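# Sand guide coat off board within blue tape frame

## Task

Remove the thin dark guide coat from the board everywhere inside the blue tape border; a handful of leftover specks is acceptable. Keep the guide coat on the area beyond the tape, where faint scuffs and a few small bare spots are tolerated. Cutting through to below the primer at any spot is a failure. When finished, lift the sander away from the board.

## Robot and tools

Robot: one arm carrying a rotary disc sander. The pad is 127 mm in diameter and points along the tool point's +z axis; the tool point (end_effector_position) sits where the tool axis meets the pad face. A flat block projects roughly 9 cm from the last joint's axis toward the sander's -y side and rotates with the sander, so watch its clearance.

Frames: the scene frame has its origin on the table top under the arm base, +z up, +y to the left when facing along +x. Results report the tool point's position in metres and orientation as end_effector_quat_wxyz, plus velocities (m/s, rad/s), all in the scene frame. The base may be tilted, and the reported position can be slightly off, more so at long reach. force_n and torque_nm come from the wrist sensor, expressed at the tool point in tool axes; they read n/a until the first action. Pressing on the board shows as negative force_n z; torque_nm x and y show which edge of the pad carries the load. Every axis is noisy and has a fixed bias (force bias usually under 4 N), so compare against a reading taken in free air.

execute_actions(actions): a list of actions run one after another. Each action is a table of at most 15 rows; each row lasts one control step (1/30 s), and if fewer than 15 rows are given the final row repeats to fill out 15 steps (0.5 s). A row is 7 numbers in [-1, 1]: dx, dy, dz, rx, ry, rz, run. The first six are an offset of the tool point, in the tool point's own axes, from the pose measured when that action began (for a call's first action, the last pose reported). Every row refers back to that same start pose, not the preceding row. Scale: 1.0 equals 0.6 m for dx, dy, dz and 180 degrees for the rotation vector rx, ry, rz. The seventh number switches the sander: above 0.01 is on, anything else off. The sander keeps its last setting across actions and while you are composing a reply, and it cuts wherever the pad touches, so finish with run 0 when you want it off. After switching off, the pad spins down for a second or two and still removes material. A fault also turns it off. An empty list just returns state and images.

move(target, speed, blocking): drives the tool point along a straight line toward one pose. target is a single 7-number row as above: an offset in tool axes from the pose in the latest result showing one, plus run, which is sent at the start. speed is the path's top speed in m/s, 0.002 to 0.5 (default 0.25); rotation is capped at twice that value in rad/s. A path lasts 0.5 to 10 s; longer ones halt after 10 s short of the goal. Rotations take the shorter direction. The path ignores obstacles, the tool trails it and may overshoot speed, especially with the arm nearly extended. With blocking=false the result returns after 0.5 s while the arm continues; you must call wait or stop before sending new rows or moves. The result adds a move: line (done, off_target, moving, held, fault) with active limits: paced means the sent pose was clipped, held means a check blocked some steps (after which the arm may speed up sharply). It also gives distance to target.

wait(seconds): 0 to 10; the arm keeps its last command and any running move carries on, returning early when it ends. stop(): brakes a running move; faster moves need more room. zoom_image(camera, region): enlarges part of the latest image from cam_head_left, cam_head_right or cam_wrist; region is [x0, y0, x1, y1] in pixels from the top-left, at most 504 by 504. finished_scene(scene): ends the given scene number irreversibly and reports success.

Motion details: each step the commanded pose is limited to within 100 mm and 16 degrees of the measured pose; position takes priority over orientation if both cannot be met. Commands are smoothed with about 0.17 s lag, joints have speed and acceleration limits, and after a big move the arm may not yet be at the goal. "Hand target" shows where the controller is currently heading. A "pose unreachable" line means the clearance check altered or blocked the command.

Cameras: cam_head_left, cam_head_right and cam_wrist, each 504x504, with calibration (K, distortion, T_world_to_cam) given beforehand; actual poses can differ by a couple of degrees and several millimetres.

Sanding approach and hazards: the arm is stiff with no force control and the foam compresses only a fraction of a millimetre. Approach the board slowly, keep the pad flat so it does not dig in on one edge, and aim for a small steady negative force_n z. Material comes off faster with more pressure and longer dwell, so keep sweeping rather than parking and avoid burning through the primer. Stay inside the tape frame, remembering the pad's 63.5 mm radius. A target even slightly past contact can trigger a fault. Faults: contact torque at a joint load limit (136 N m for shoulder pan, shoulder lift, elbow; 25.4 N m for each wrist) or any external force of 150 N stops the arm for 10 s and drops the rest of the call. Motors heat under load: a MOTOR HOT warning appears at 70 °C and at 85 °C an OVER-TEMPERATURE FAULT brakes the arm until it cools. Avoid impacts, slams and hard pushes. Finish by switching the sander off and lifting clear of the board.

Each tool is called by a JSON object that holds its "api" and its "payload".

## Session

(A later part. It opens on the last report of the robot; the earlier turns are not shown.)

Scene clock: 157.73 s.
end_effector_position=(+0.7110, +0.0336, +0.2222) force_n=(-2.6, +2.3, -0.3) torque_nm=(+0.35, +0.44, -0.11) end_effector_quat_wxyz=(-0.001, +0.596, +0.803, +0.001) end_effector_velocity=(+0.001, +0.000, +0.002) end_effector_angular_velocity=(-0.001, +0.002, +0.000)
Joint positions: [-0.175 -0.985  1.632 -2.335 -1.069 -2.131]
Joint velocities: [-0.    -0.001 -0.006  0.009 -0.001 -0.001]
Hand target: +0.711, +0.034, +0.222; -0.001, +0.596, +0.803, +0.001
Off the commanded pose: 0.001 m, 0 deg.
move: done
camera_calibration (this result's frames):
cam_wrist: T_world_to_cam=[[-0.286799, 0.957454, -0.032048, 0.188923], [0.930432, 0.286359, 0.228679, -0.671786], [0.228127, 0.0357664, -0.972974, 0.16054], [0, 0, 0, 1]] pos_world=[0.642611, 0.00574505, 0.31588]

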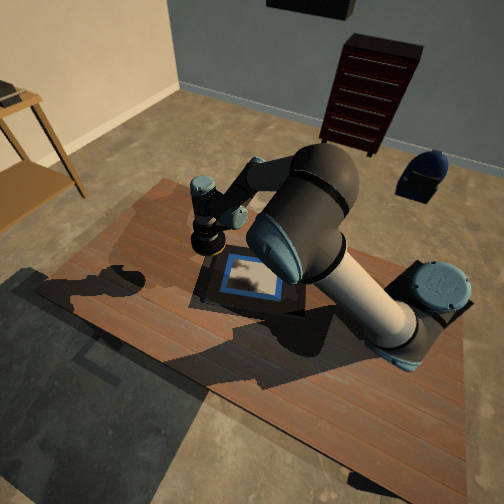

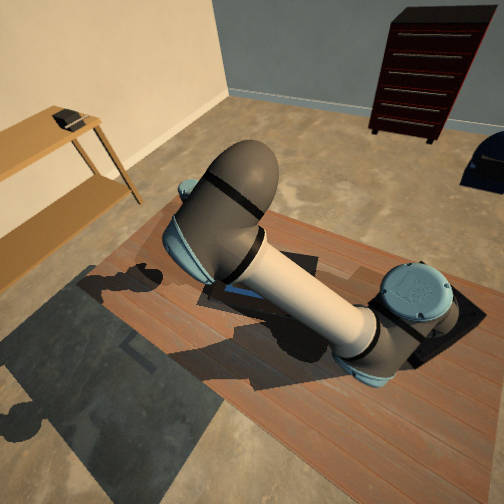

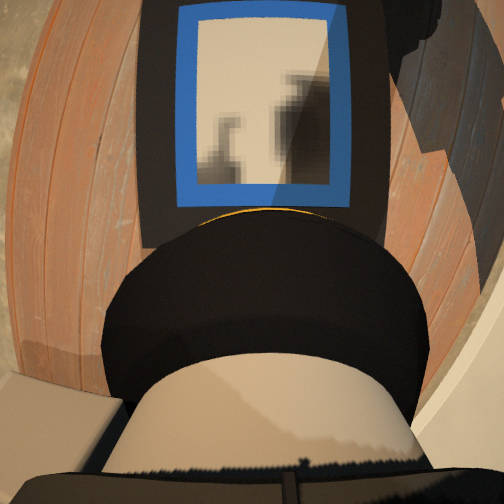

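{"api": "move", "payload": {"target": [-0.0499,-0.2096,0.2973,0.0008,0,0,1], "speed": 0.25}}

{"api": "wait", "payload": {"seconds": 0.25}}

{"api": "execute_actions", "payload": {"actions": [[[0,0,0.0012,0,0,0,1],[0,0,0.0012,0,0,0,1],[0,0,0.00225,0,0,0,1]]]}}

{"api": "wait", "payload": {"seconds": 0.8}}

{"api": "move", "payload": {"target": [0.1033,0,0.0003,0,-0.001,0,1], "speed": 0.1}}

{"api": "wait", "payload": {"seconds": 1.3}}

{"api": "move", "payload": {"target": [0,-0.0767,0.0001,-0.0004,0,0,1], "speed": 0.04}}

{"api": "wait", "payload": {"seconds": 0.7}}

{"api": "move", "payload": {"target": [-0.05,0.285,-0.3,0,0,0,0], "speed": 0.3}}

Scene clock: 175.90 s.
end_effector_position=(+0.5995, -0.0311, +0.0439) force_n=(-0.9, +2.5, +4.0) torque_nm=(+0.30, +0.16, -0.23) end_effector_quat_wxyz=(-0.002, +0.596, +0.803, +0.000) end_effector_velocity=(-0.000, -0.000, -0.002) end_effector_angular_velocity=(+0.002, -0.001, -0.000)
Joint positions: [-0.166 -0.685  1.851 -2.857 -1.071 -2.122]
Joint velocities: [ 0.     0.006 -0.001 -0.005  0.002  0.001]
Hand target: +0.599, -0.031, +0.044; -0.002, +0.596, +0.803, +0.000
Off the commanded pose: 0.000 m, 0 deg.
move: done
camera_calibration (this result's frames):
cam_wrist: T_world_to_cam=[[-0.286867, 0.957437, -0.0319689, 0.213149], [0.931034, 0.286504, 0.226033, -0.508982], [0.225572, 0.0350774, -0.973595, 0.016395], [0, 0, 0, 1]] pos_world=[0.531327, -0.0588267, 0.137823]

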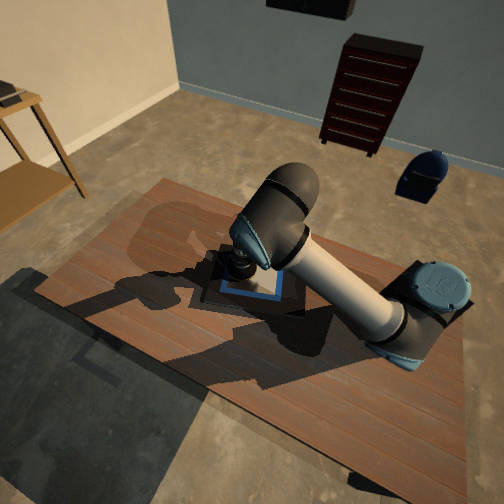

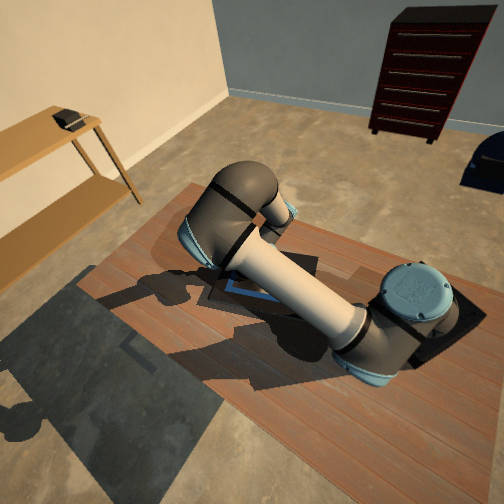

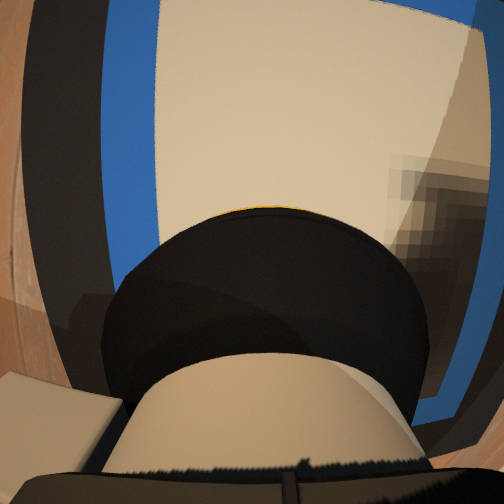

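Scene clock: 176.17 s.
end_effector_position=(+0.5995, -0.0312, +0.0437) force_n=(-2.3, +3.7, +1.4) torque_nm=(+0.49, +0.29, -0.19) end_effector_quat_wxyz=(-0.002, +0.596, +0.803, +0.000) end_effector_velocity=(-0.000, -0.000, -0.000) end_effector_angular_velocity=(-0.001, +0.000, -0.001)
Joint positions: [-0.166 -0.684  1.851 -2.858 -1.071 -2.122]
Joint velocities: [-0.     0.001 -0.    -0.    -0.001  0.   ]
Hand target: +0.599, -0.031, +0.044; -0.002, +0.596, +0.803, +0.000
Off the commanded pose: 0.000 m, 0 deg.
wait: 0.27 s; no rest ("run" is on)
camera_calibration (this result's frames):
cam_wrist: T_world_to_cam=[[-0.286882, 0.95743, -0.0320368, 0.213231], [0.930986, 0.286527, 0.2262, -0.508862], [0.22575, 0.0350668, -0.973554, 0.0160784], [0, 0, 0, 1]] pos_world=[0.531286, -0.0589149, 0.137589]

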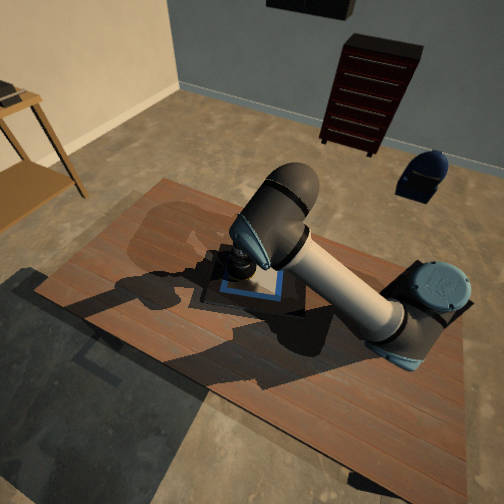

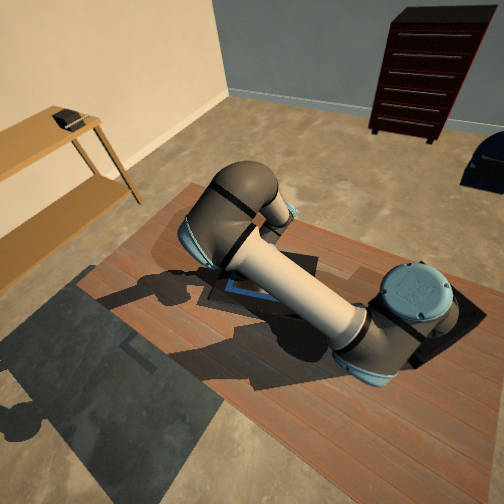

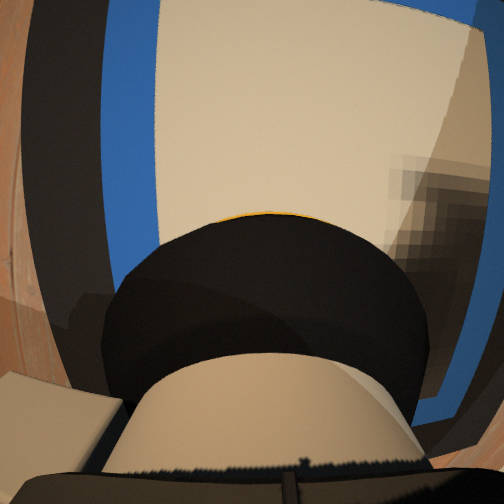

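Scene clock: 176.67 s.
end_effector_position=(+0.5995, -0.0312, +0.0425) force_n=(-2.3, +1.7, -24.9) torque_nm=(+0.57, +0.51, -0.38) end_effector_quat_wxyz=(-0.001, +0.596, +0.803, +0.000) end_effector_velocity=(-0.000, -0.001, -0.000) end_effector_angular_velocity=(-0.000, +0.001, -0.002)
Joint positions: [-0.165 -0.681  1.849 -2.86  -1.071 -2.121]
Joint velocities: [-0.001  0.001 -0.001  0.001 -0.     0.   ]
Hand target: +0.599, -0.031, +0.042; -0.002, +0.596, +0.803, +0.000
Off the commanded pose: 0.000 m, 0 deg.
camera_calibration (this result's frames):
cam_wrist: T_world_to_cam=[[-0.286921, 0.957418, -0.0320476, 0.213224], [0.930937, 0.286562, 0.22636, -0.508622], [0.225905, 0.0351132, -0.973516, 0.0147526], [0, 0, 0, 1]] pos_world=[0.53134, -0.0589105, 0.136327]

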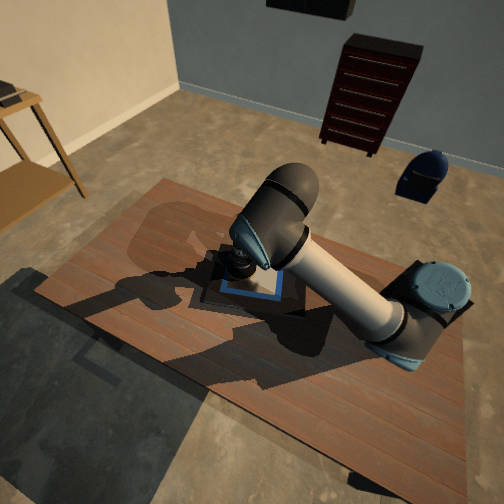

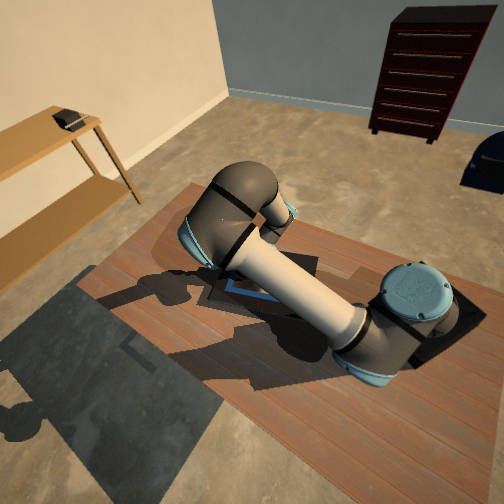

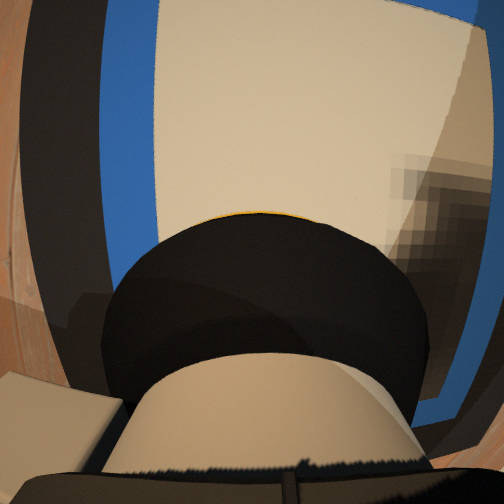

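Scene clock: 177.47 s.
end_effector_position=(+0.5995, -0.0312, +0.0424) force_n=(-2.2, +0.4, -28.2) torque_nm=(+0.22, +0.42, -0.31) end_effector_quat_wxyz=(-0.002, +0.596, +0.803, +0.000) end_effector_velocity=(-0.000, +0.000, -0.000) end_effector_angular_velocity=(+0.001, +0.000, +0.001)
Joint positions: [-0.165 -0.681  1.849 -2.86  -1.071 -2.121]
Joint velocities: [ 0.     0.    -0.     0.     0.    -0.001]
Hand target: +0.599, -0.031, +0.042; -0.002, +0.596, +0.803, +0.000
Off the commanded pose: 0.000 m, 0 deg.
wait: 0.80 s; no rest ("run" is on)
camera_calibration (this result's frames):
cam_wrist: T_world_to_cam=[[-0.28689, 0.957427, -0.0320659, 0.2132], [0.930982, 0.286542, 0.226199, -0.508557], [0.225757, 0.0350416, -0.973553, 0.0147612], [0, 0, 0, 1]] pos_world=[0.53129, -0.058918, 0.136242]

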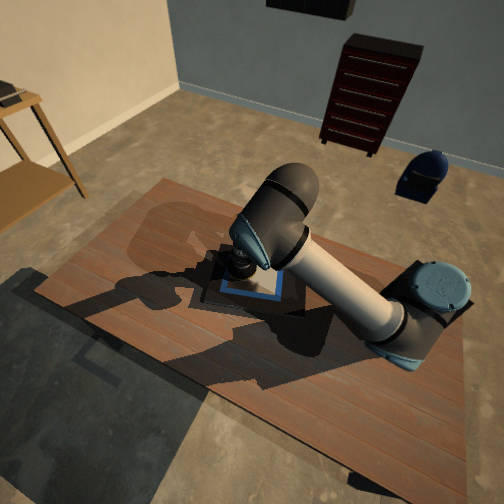

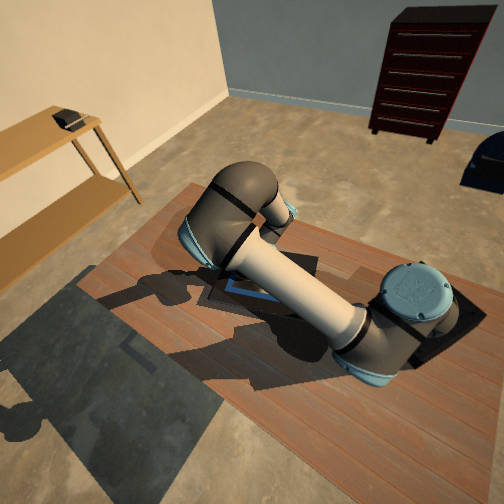

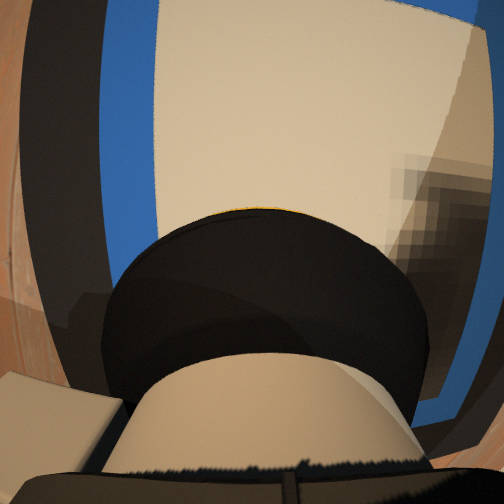

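Scene clock: 178.60 s.
end_effector_position=(+0.5816, +0.0278, +0.0422) force_n=(-0.5, +3.2, -31.0) torque_nm=(+0.46, +0.12, -0.20) end_effector_quat_wxyz=(-0.000, +0.596, +0.803, -0.001) end_effector_velocity=(-0.000, +0.002, +0.000) end_effector_angular_velocity=(-0.003, -0.001, +0.003)
Joint positions: [-0.08  -0.74   1.923 -2.921 -1.086 -2.026]
Joint velocities: [ 0.004 -0.002  0.002 -0.004 -0.003  0.003]
Hand target: +0.581, +0.028, +0.042; -0.000, +0.596, +0.803, -0.001
Off the commanded pose: 0.000 m, 0 deg.
move: done
camera_calibration (this result's frames):
cam_wrist: T_world_to_cam=[[-0.286902, 0.957313, -0.035212, 0.151706], [0.930822, 0.287273, 0.225931, -0.508682], [0.226402, 0.0320439, -0.973507, 0.0163094], [0, 0, 0, 1]] pos_world=[0.513325, 0.000377811, 0.136146]

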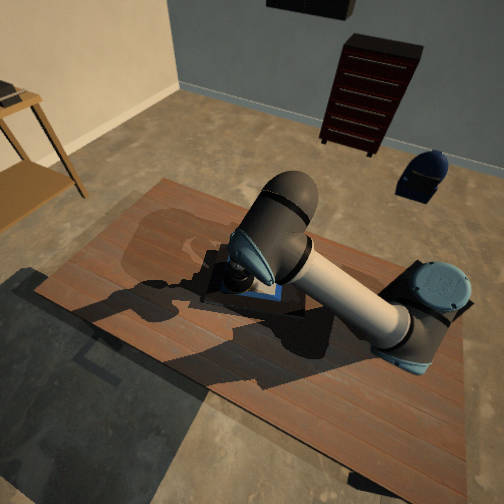

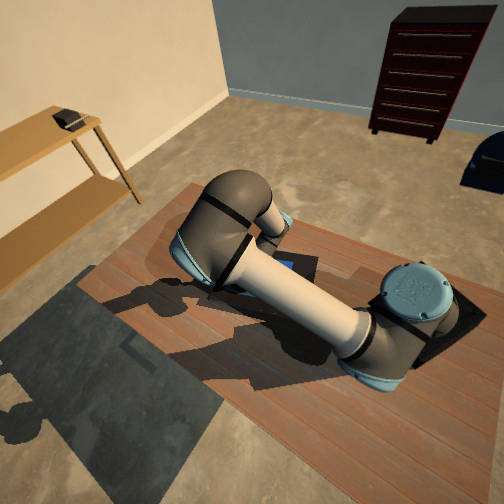

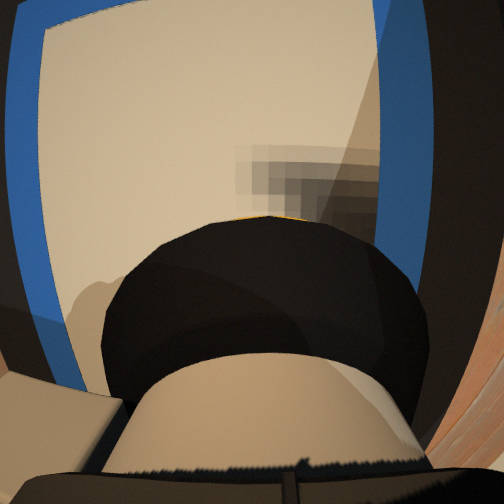

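Scene clock: 179.90 s.
end_effector_position=(+0.5815, +0.0281, +0.0423) force_n=(-0.9, +3.3, -25.2) torque_nm=(-0.15, +0.27, +0.02) end_effector_quat_wxyz=(-0.000, +0.596, +0.803, -0.001) end_effector_velocity=(+0.000, -0.001, +0.000) end_effector_angular_velocity=(-0.001, -0.001, -0.001)
Joint positions: [-0.08  -0.74   1.923 -2.922 -1.086 -2.025]
Joint velocities: [-0.001 -0.     0.001 -0.001 -0.     0.   ]
Hand target: +0.581, +0.028, +0.042; -0.000, +0.596, +0.803, -0.001
Off the commanded pose: 0.000 m, 0 deg.
wait: 1.30 s; no rest ("run" is on)
camera_calibration (this result's frames):
cam_wrist: T_world_to_cam=[[-0.286893, 0.957313, -0.0352785, 0.151423], [0.930808, 0.287278, 0.22598, -0.508699], [0.226468, 0.0319946, -0.973493, 0.0162987], [0, 0, 0, 1]] pos_world=[0.513253, 0.000657391, 0.136164]

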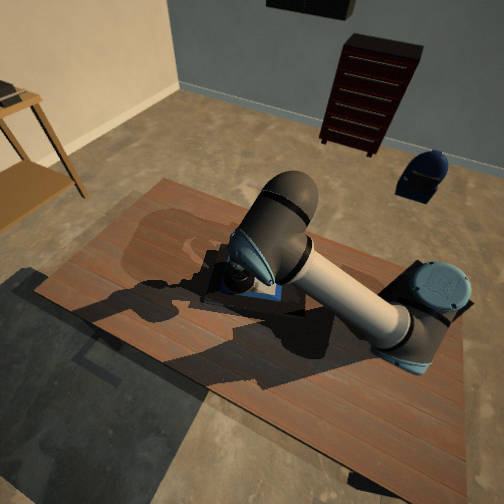

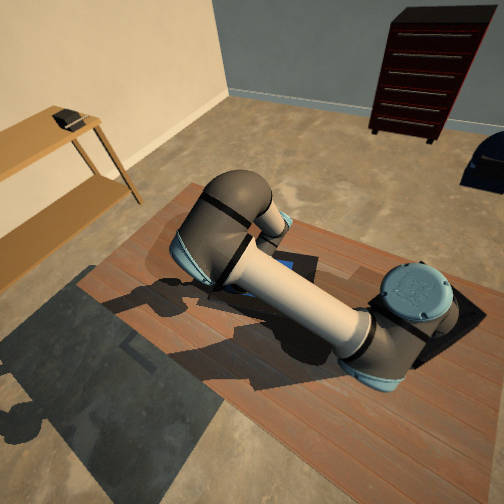

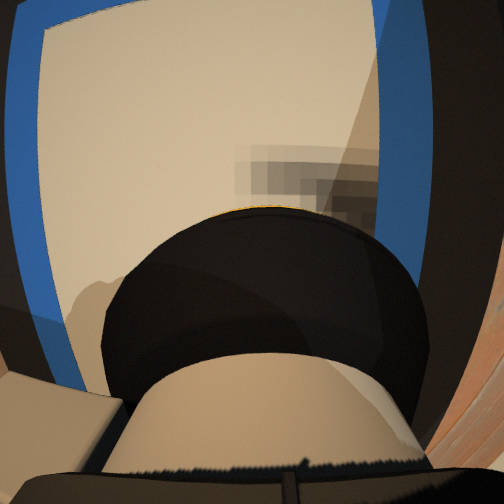

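Scene clock: 181.43 s.
end_effector_position=(+0.5377, +0.0149, +0.0423) force_n=(-4.9, +0.9, -30.4) torque_nm=(+0.19, +0.95, -0.23) end_effector_quat_wxyz=(+0.000, +0.596, +0.803, -0.000) end_effector_velocity=(-0.003, -0.000, -0.000) end_effector_angular_velocity=(+0.002, +0.002, -0.001)
Joint positions: [-0.114 -0.741  2.041 -3.022 -1.08  -2.063]
Joint velocities: [-0.001  0.     0.006 -0.003  0.002 -0.001]
Hand target: +0.537, +0.015, +0.042; +0.000, +0.596, +0.803, -0.000
Off the commanded pose: 0.000 m, 0 deg.
move: done
camera_calibration (this result's frames):
cam_wrist: T_world_to_cam=[[-0.286842, 0.95733, -0.0352173, 0.151463], [0.930533, 0.287172, 0.227245, -0.464088], [0.227662, 0.0324126, -0.973201, 0.0259783], [0, 0, 0, 1]] pos_world=[0.469381, -0.0125686, 0.136078]

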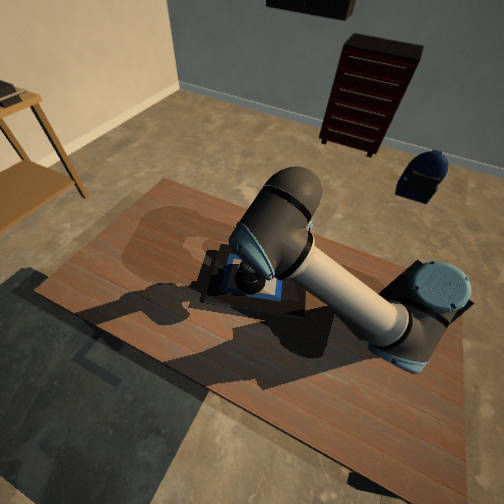

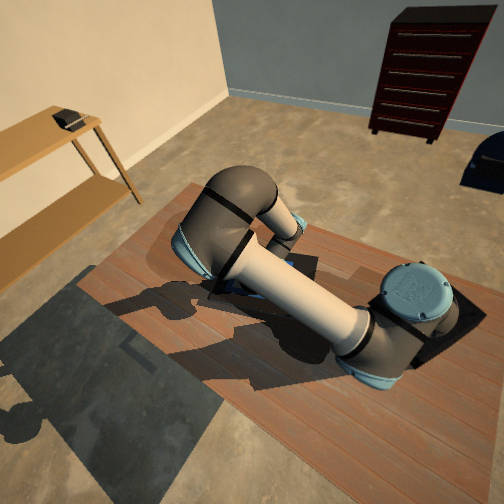

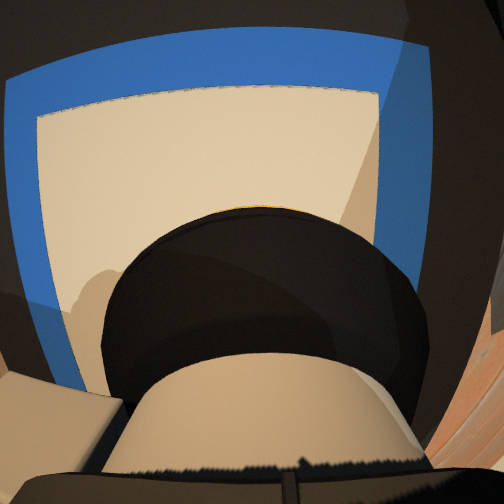

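Scene clock: 182.13 s.
end_effector_position=(+0.5375, +0.0148, +0.0423) force_n=(+0.3, +4.1, -29.7) torque_nm=(+0.78, +0.01, -0.28) end_effector_quat_wxyz=(+0.000, +0.596, +0.803, -0.000) end_effector_velocity=(+0.000, -0.001, +0.000) end_effector_angular_velocity=(-0.000, -0.000, -0.001)
Joint positions: [-0.115 -0.741  2.042 -3.023 -1.08  -2.063]
Joint velocities: [-0.001  0.    -0.     0.     0.    -0.   ]
Hand target: +0.537, +0.015, +0.042; +0.000, +0.596, +0.803, -0.000
Off the commanded pose: 0.000 m, 0 deg.
wait: 0.70 s; no rest ("run" is on)
camera_calibration (this result's frames):
cam_wrist: T_world_to_cam=[[-0.286843, 0.957329, -0.0352347, 0.151472], [0.930522, 0.287176, 0.227285, -0.463796], [0.227705, 0.0324084, -0.973191, 0.0260214], [0, 0, 0, 1]] pos_world=[0.469096, -0.0126607, 0.136074]

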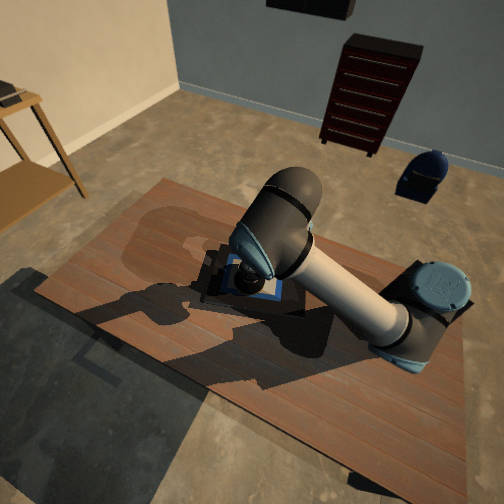

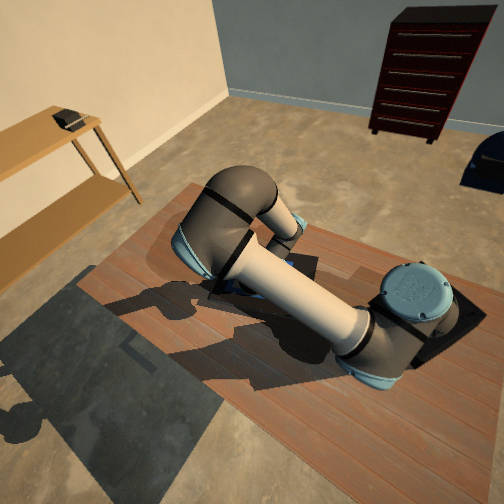

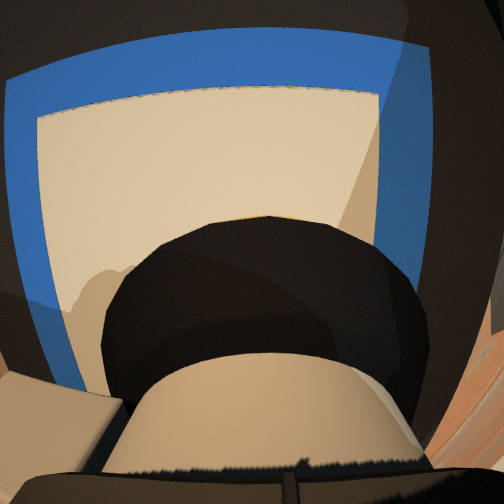

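Scene clock: 183.67 s.
end_effector_position=(+0.7095, +0.0359, +0.2221) force_n=(-0.6, +2.3, -1.6) torque_nm=(+0.24, +0.26, -0.21) end_effector_quat_wxyz=(+0.000, +0.596, +0.803, -0.000) end_effector_velocity=(+0.002, +0.000, +0.001) end_effector_angular_velocity=(+0.000, +0.004, +0.001)
Joint positions: [-0.171 -0.99   1.637 -2.34  -1.072 -2.126]
Joint velocities: [ 0.     0.002 -0.009  0.012 -0.001 -0.002]
Hand target: +0.710, +0.036, +0.222; +0.000, +0.596, +0.803, -0.000
Off the commanded pose: 0.001 m, 0 deg.
move: done
camera_calibration (this result's frames):
cam_wrist: T_world_to_cam=[[-0.286807, 0.957335, -0.0353862, 0.186986], [0.930407, 0.287159, 0.227778, -0.670844], [0.228221, 0.0324045, -0.97307, 0.160783], [0, 0, 0, 1]] pos_world=[0.641093, 0.00842027, 0.315873]

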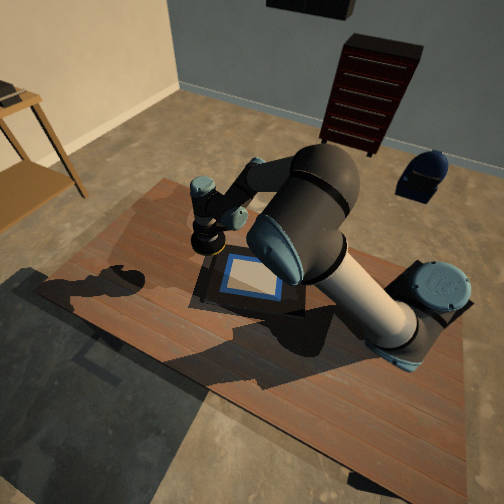

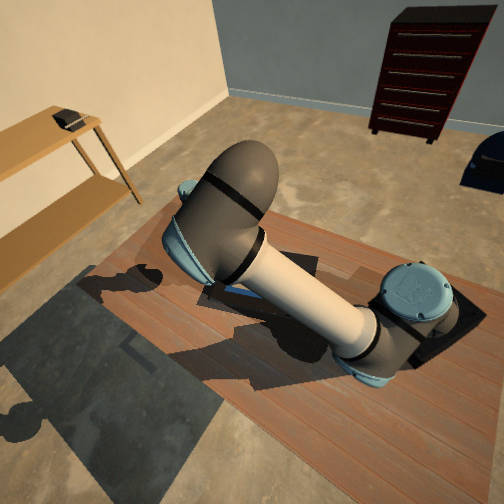

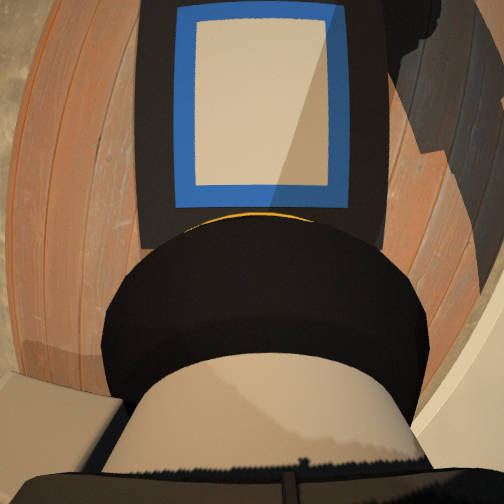

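{"api": "zoom_image", "payload": {"camera": "cam_wrist", "region": [130, 0, 400, 250]}}

Region (130, 0, 400, 250) of cam_wrist's 504x504 image, scaled by 1.867, with more detail than that image has; it fills the top 467 rows of this view, and the rest is white.

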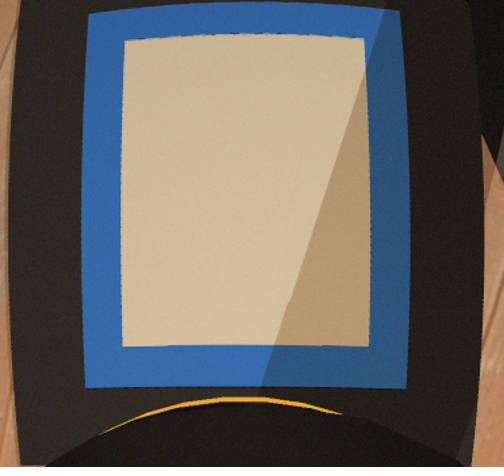

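The area inside the tape is clean, the coat outside it is intact, and the tool is 18 cm above the board.

{"api": "finished_scene", "payload": {"scene": 1}}

The scene is finished: the task was done.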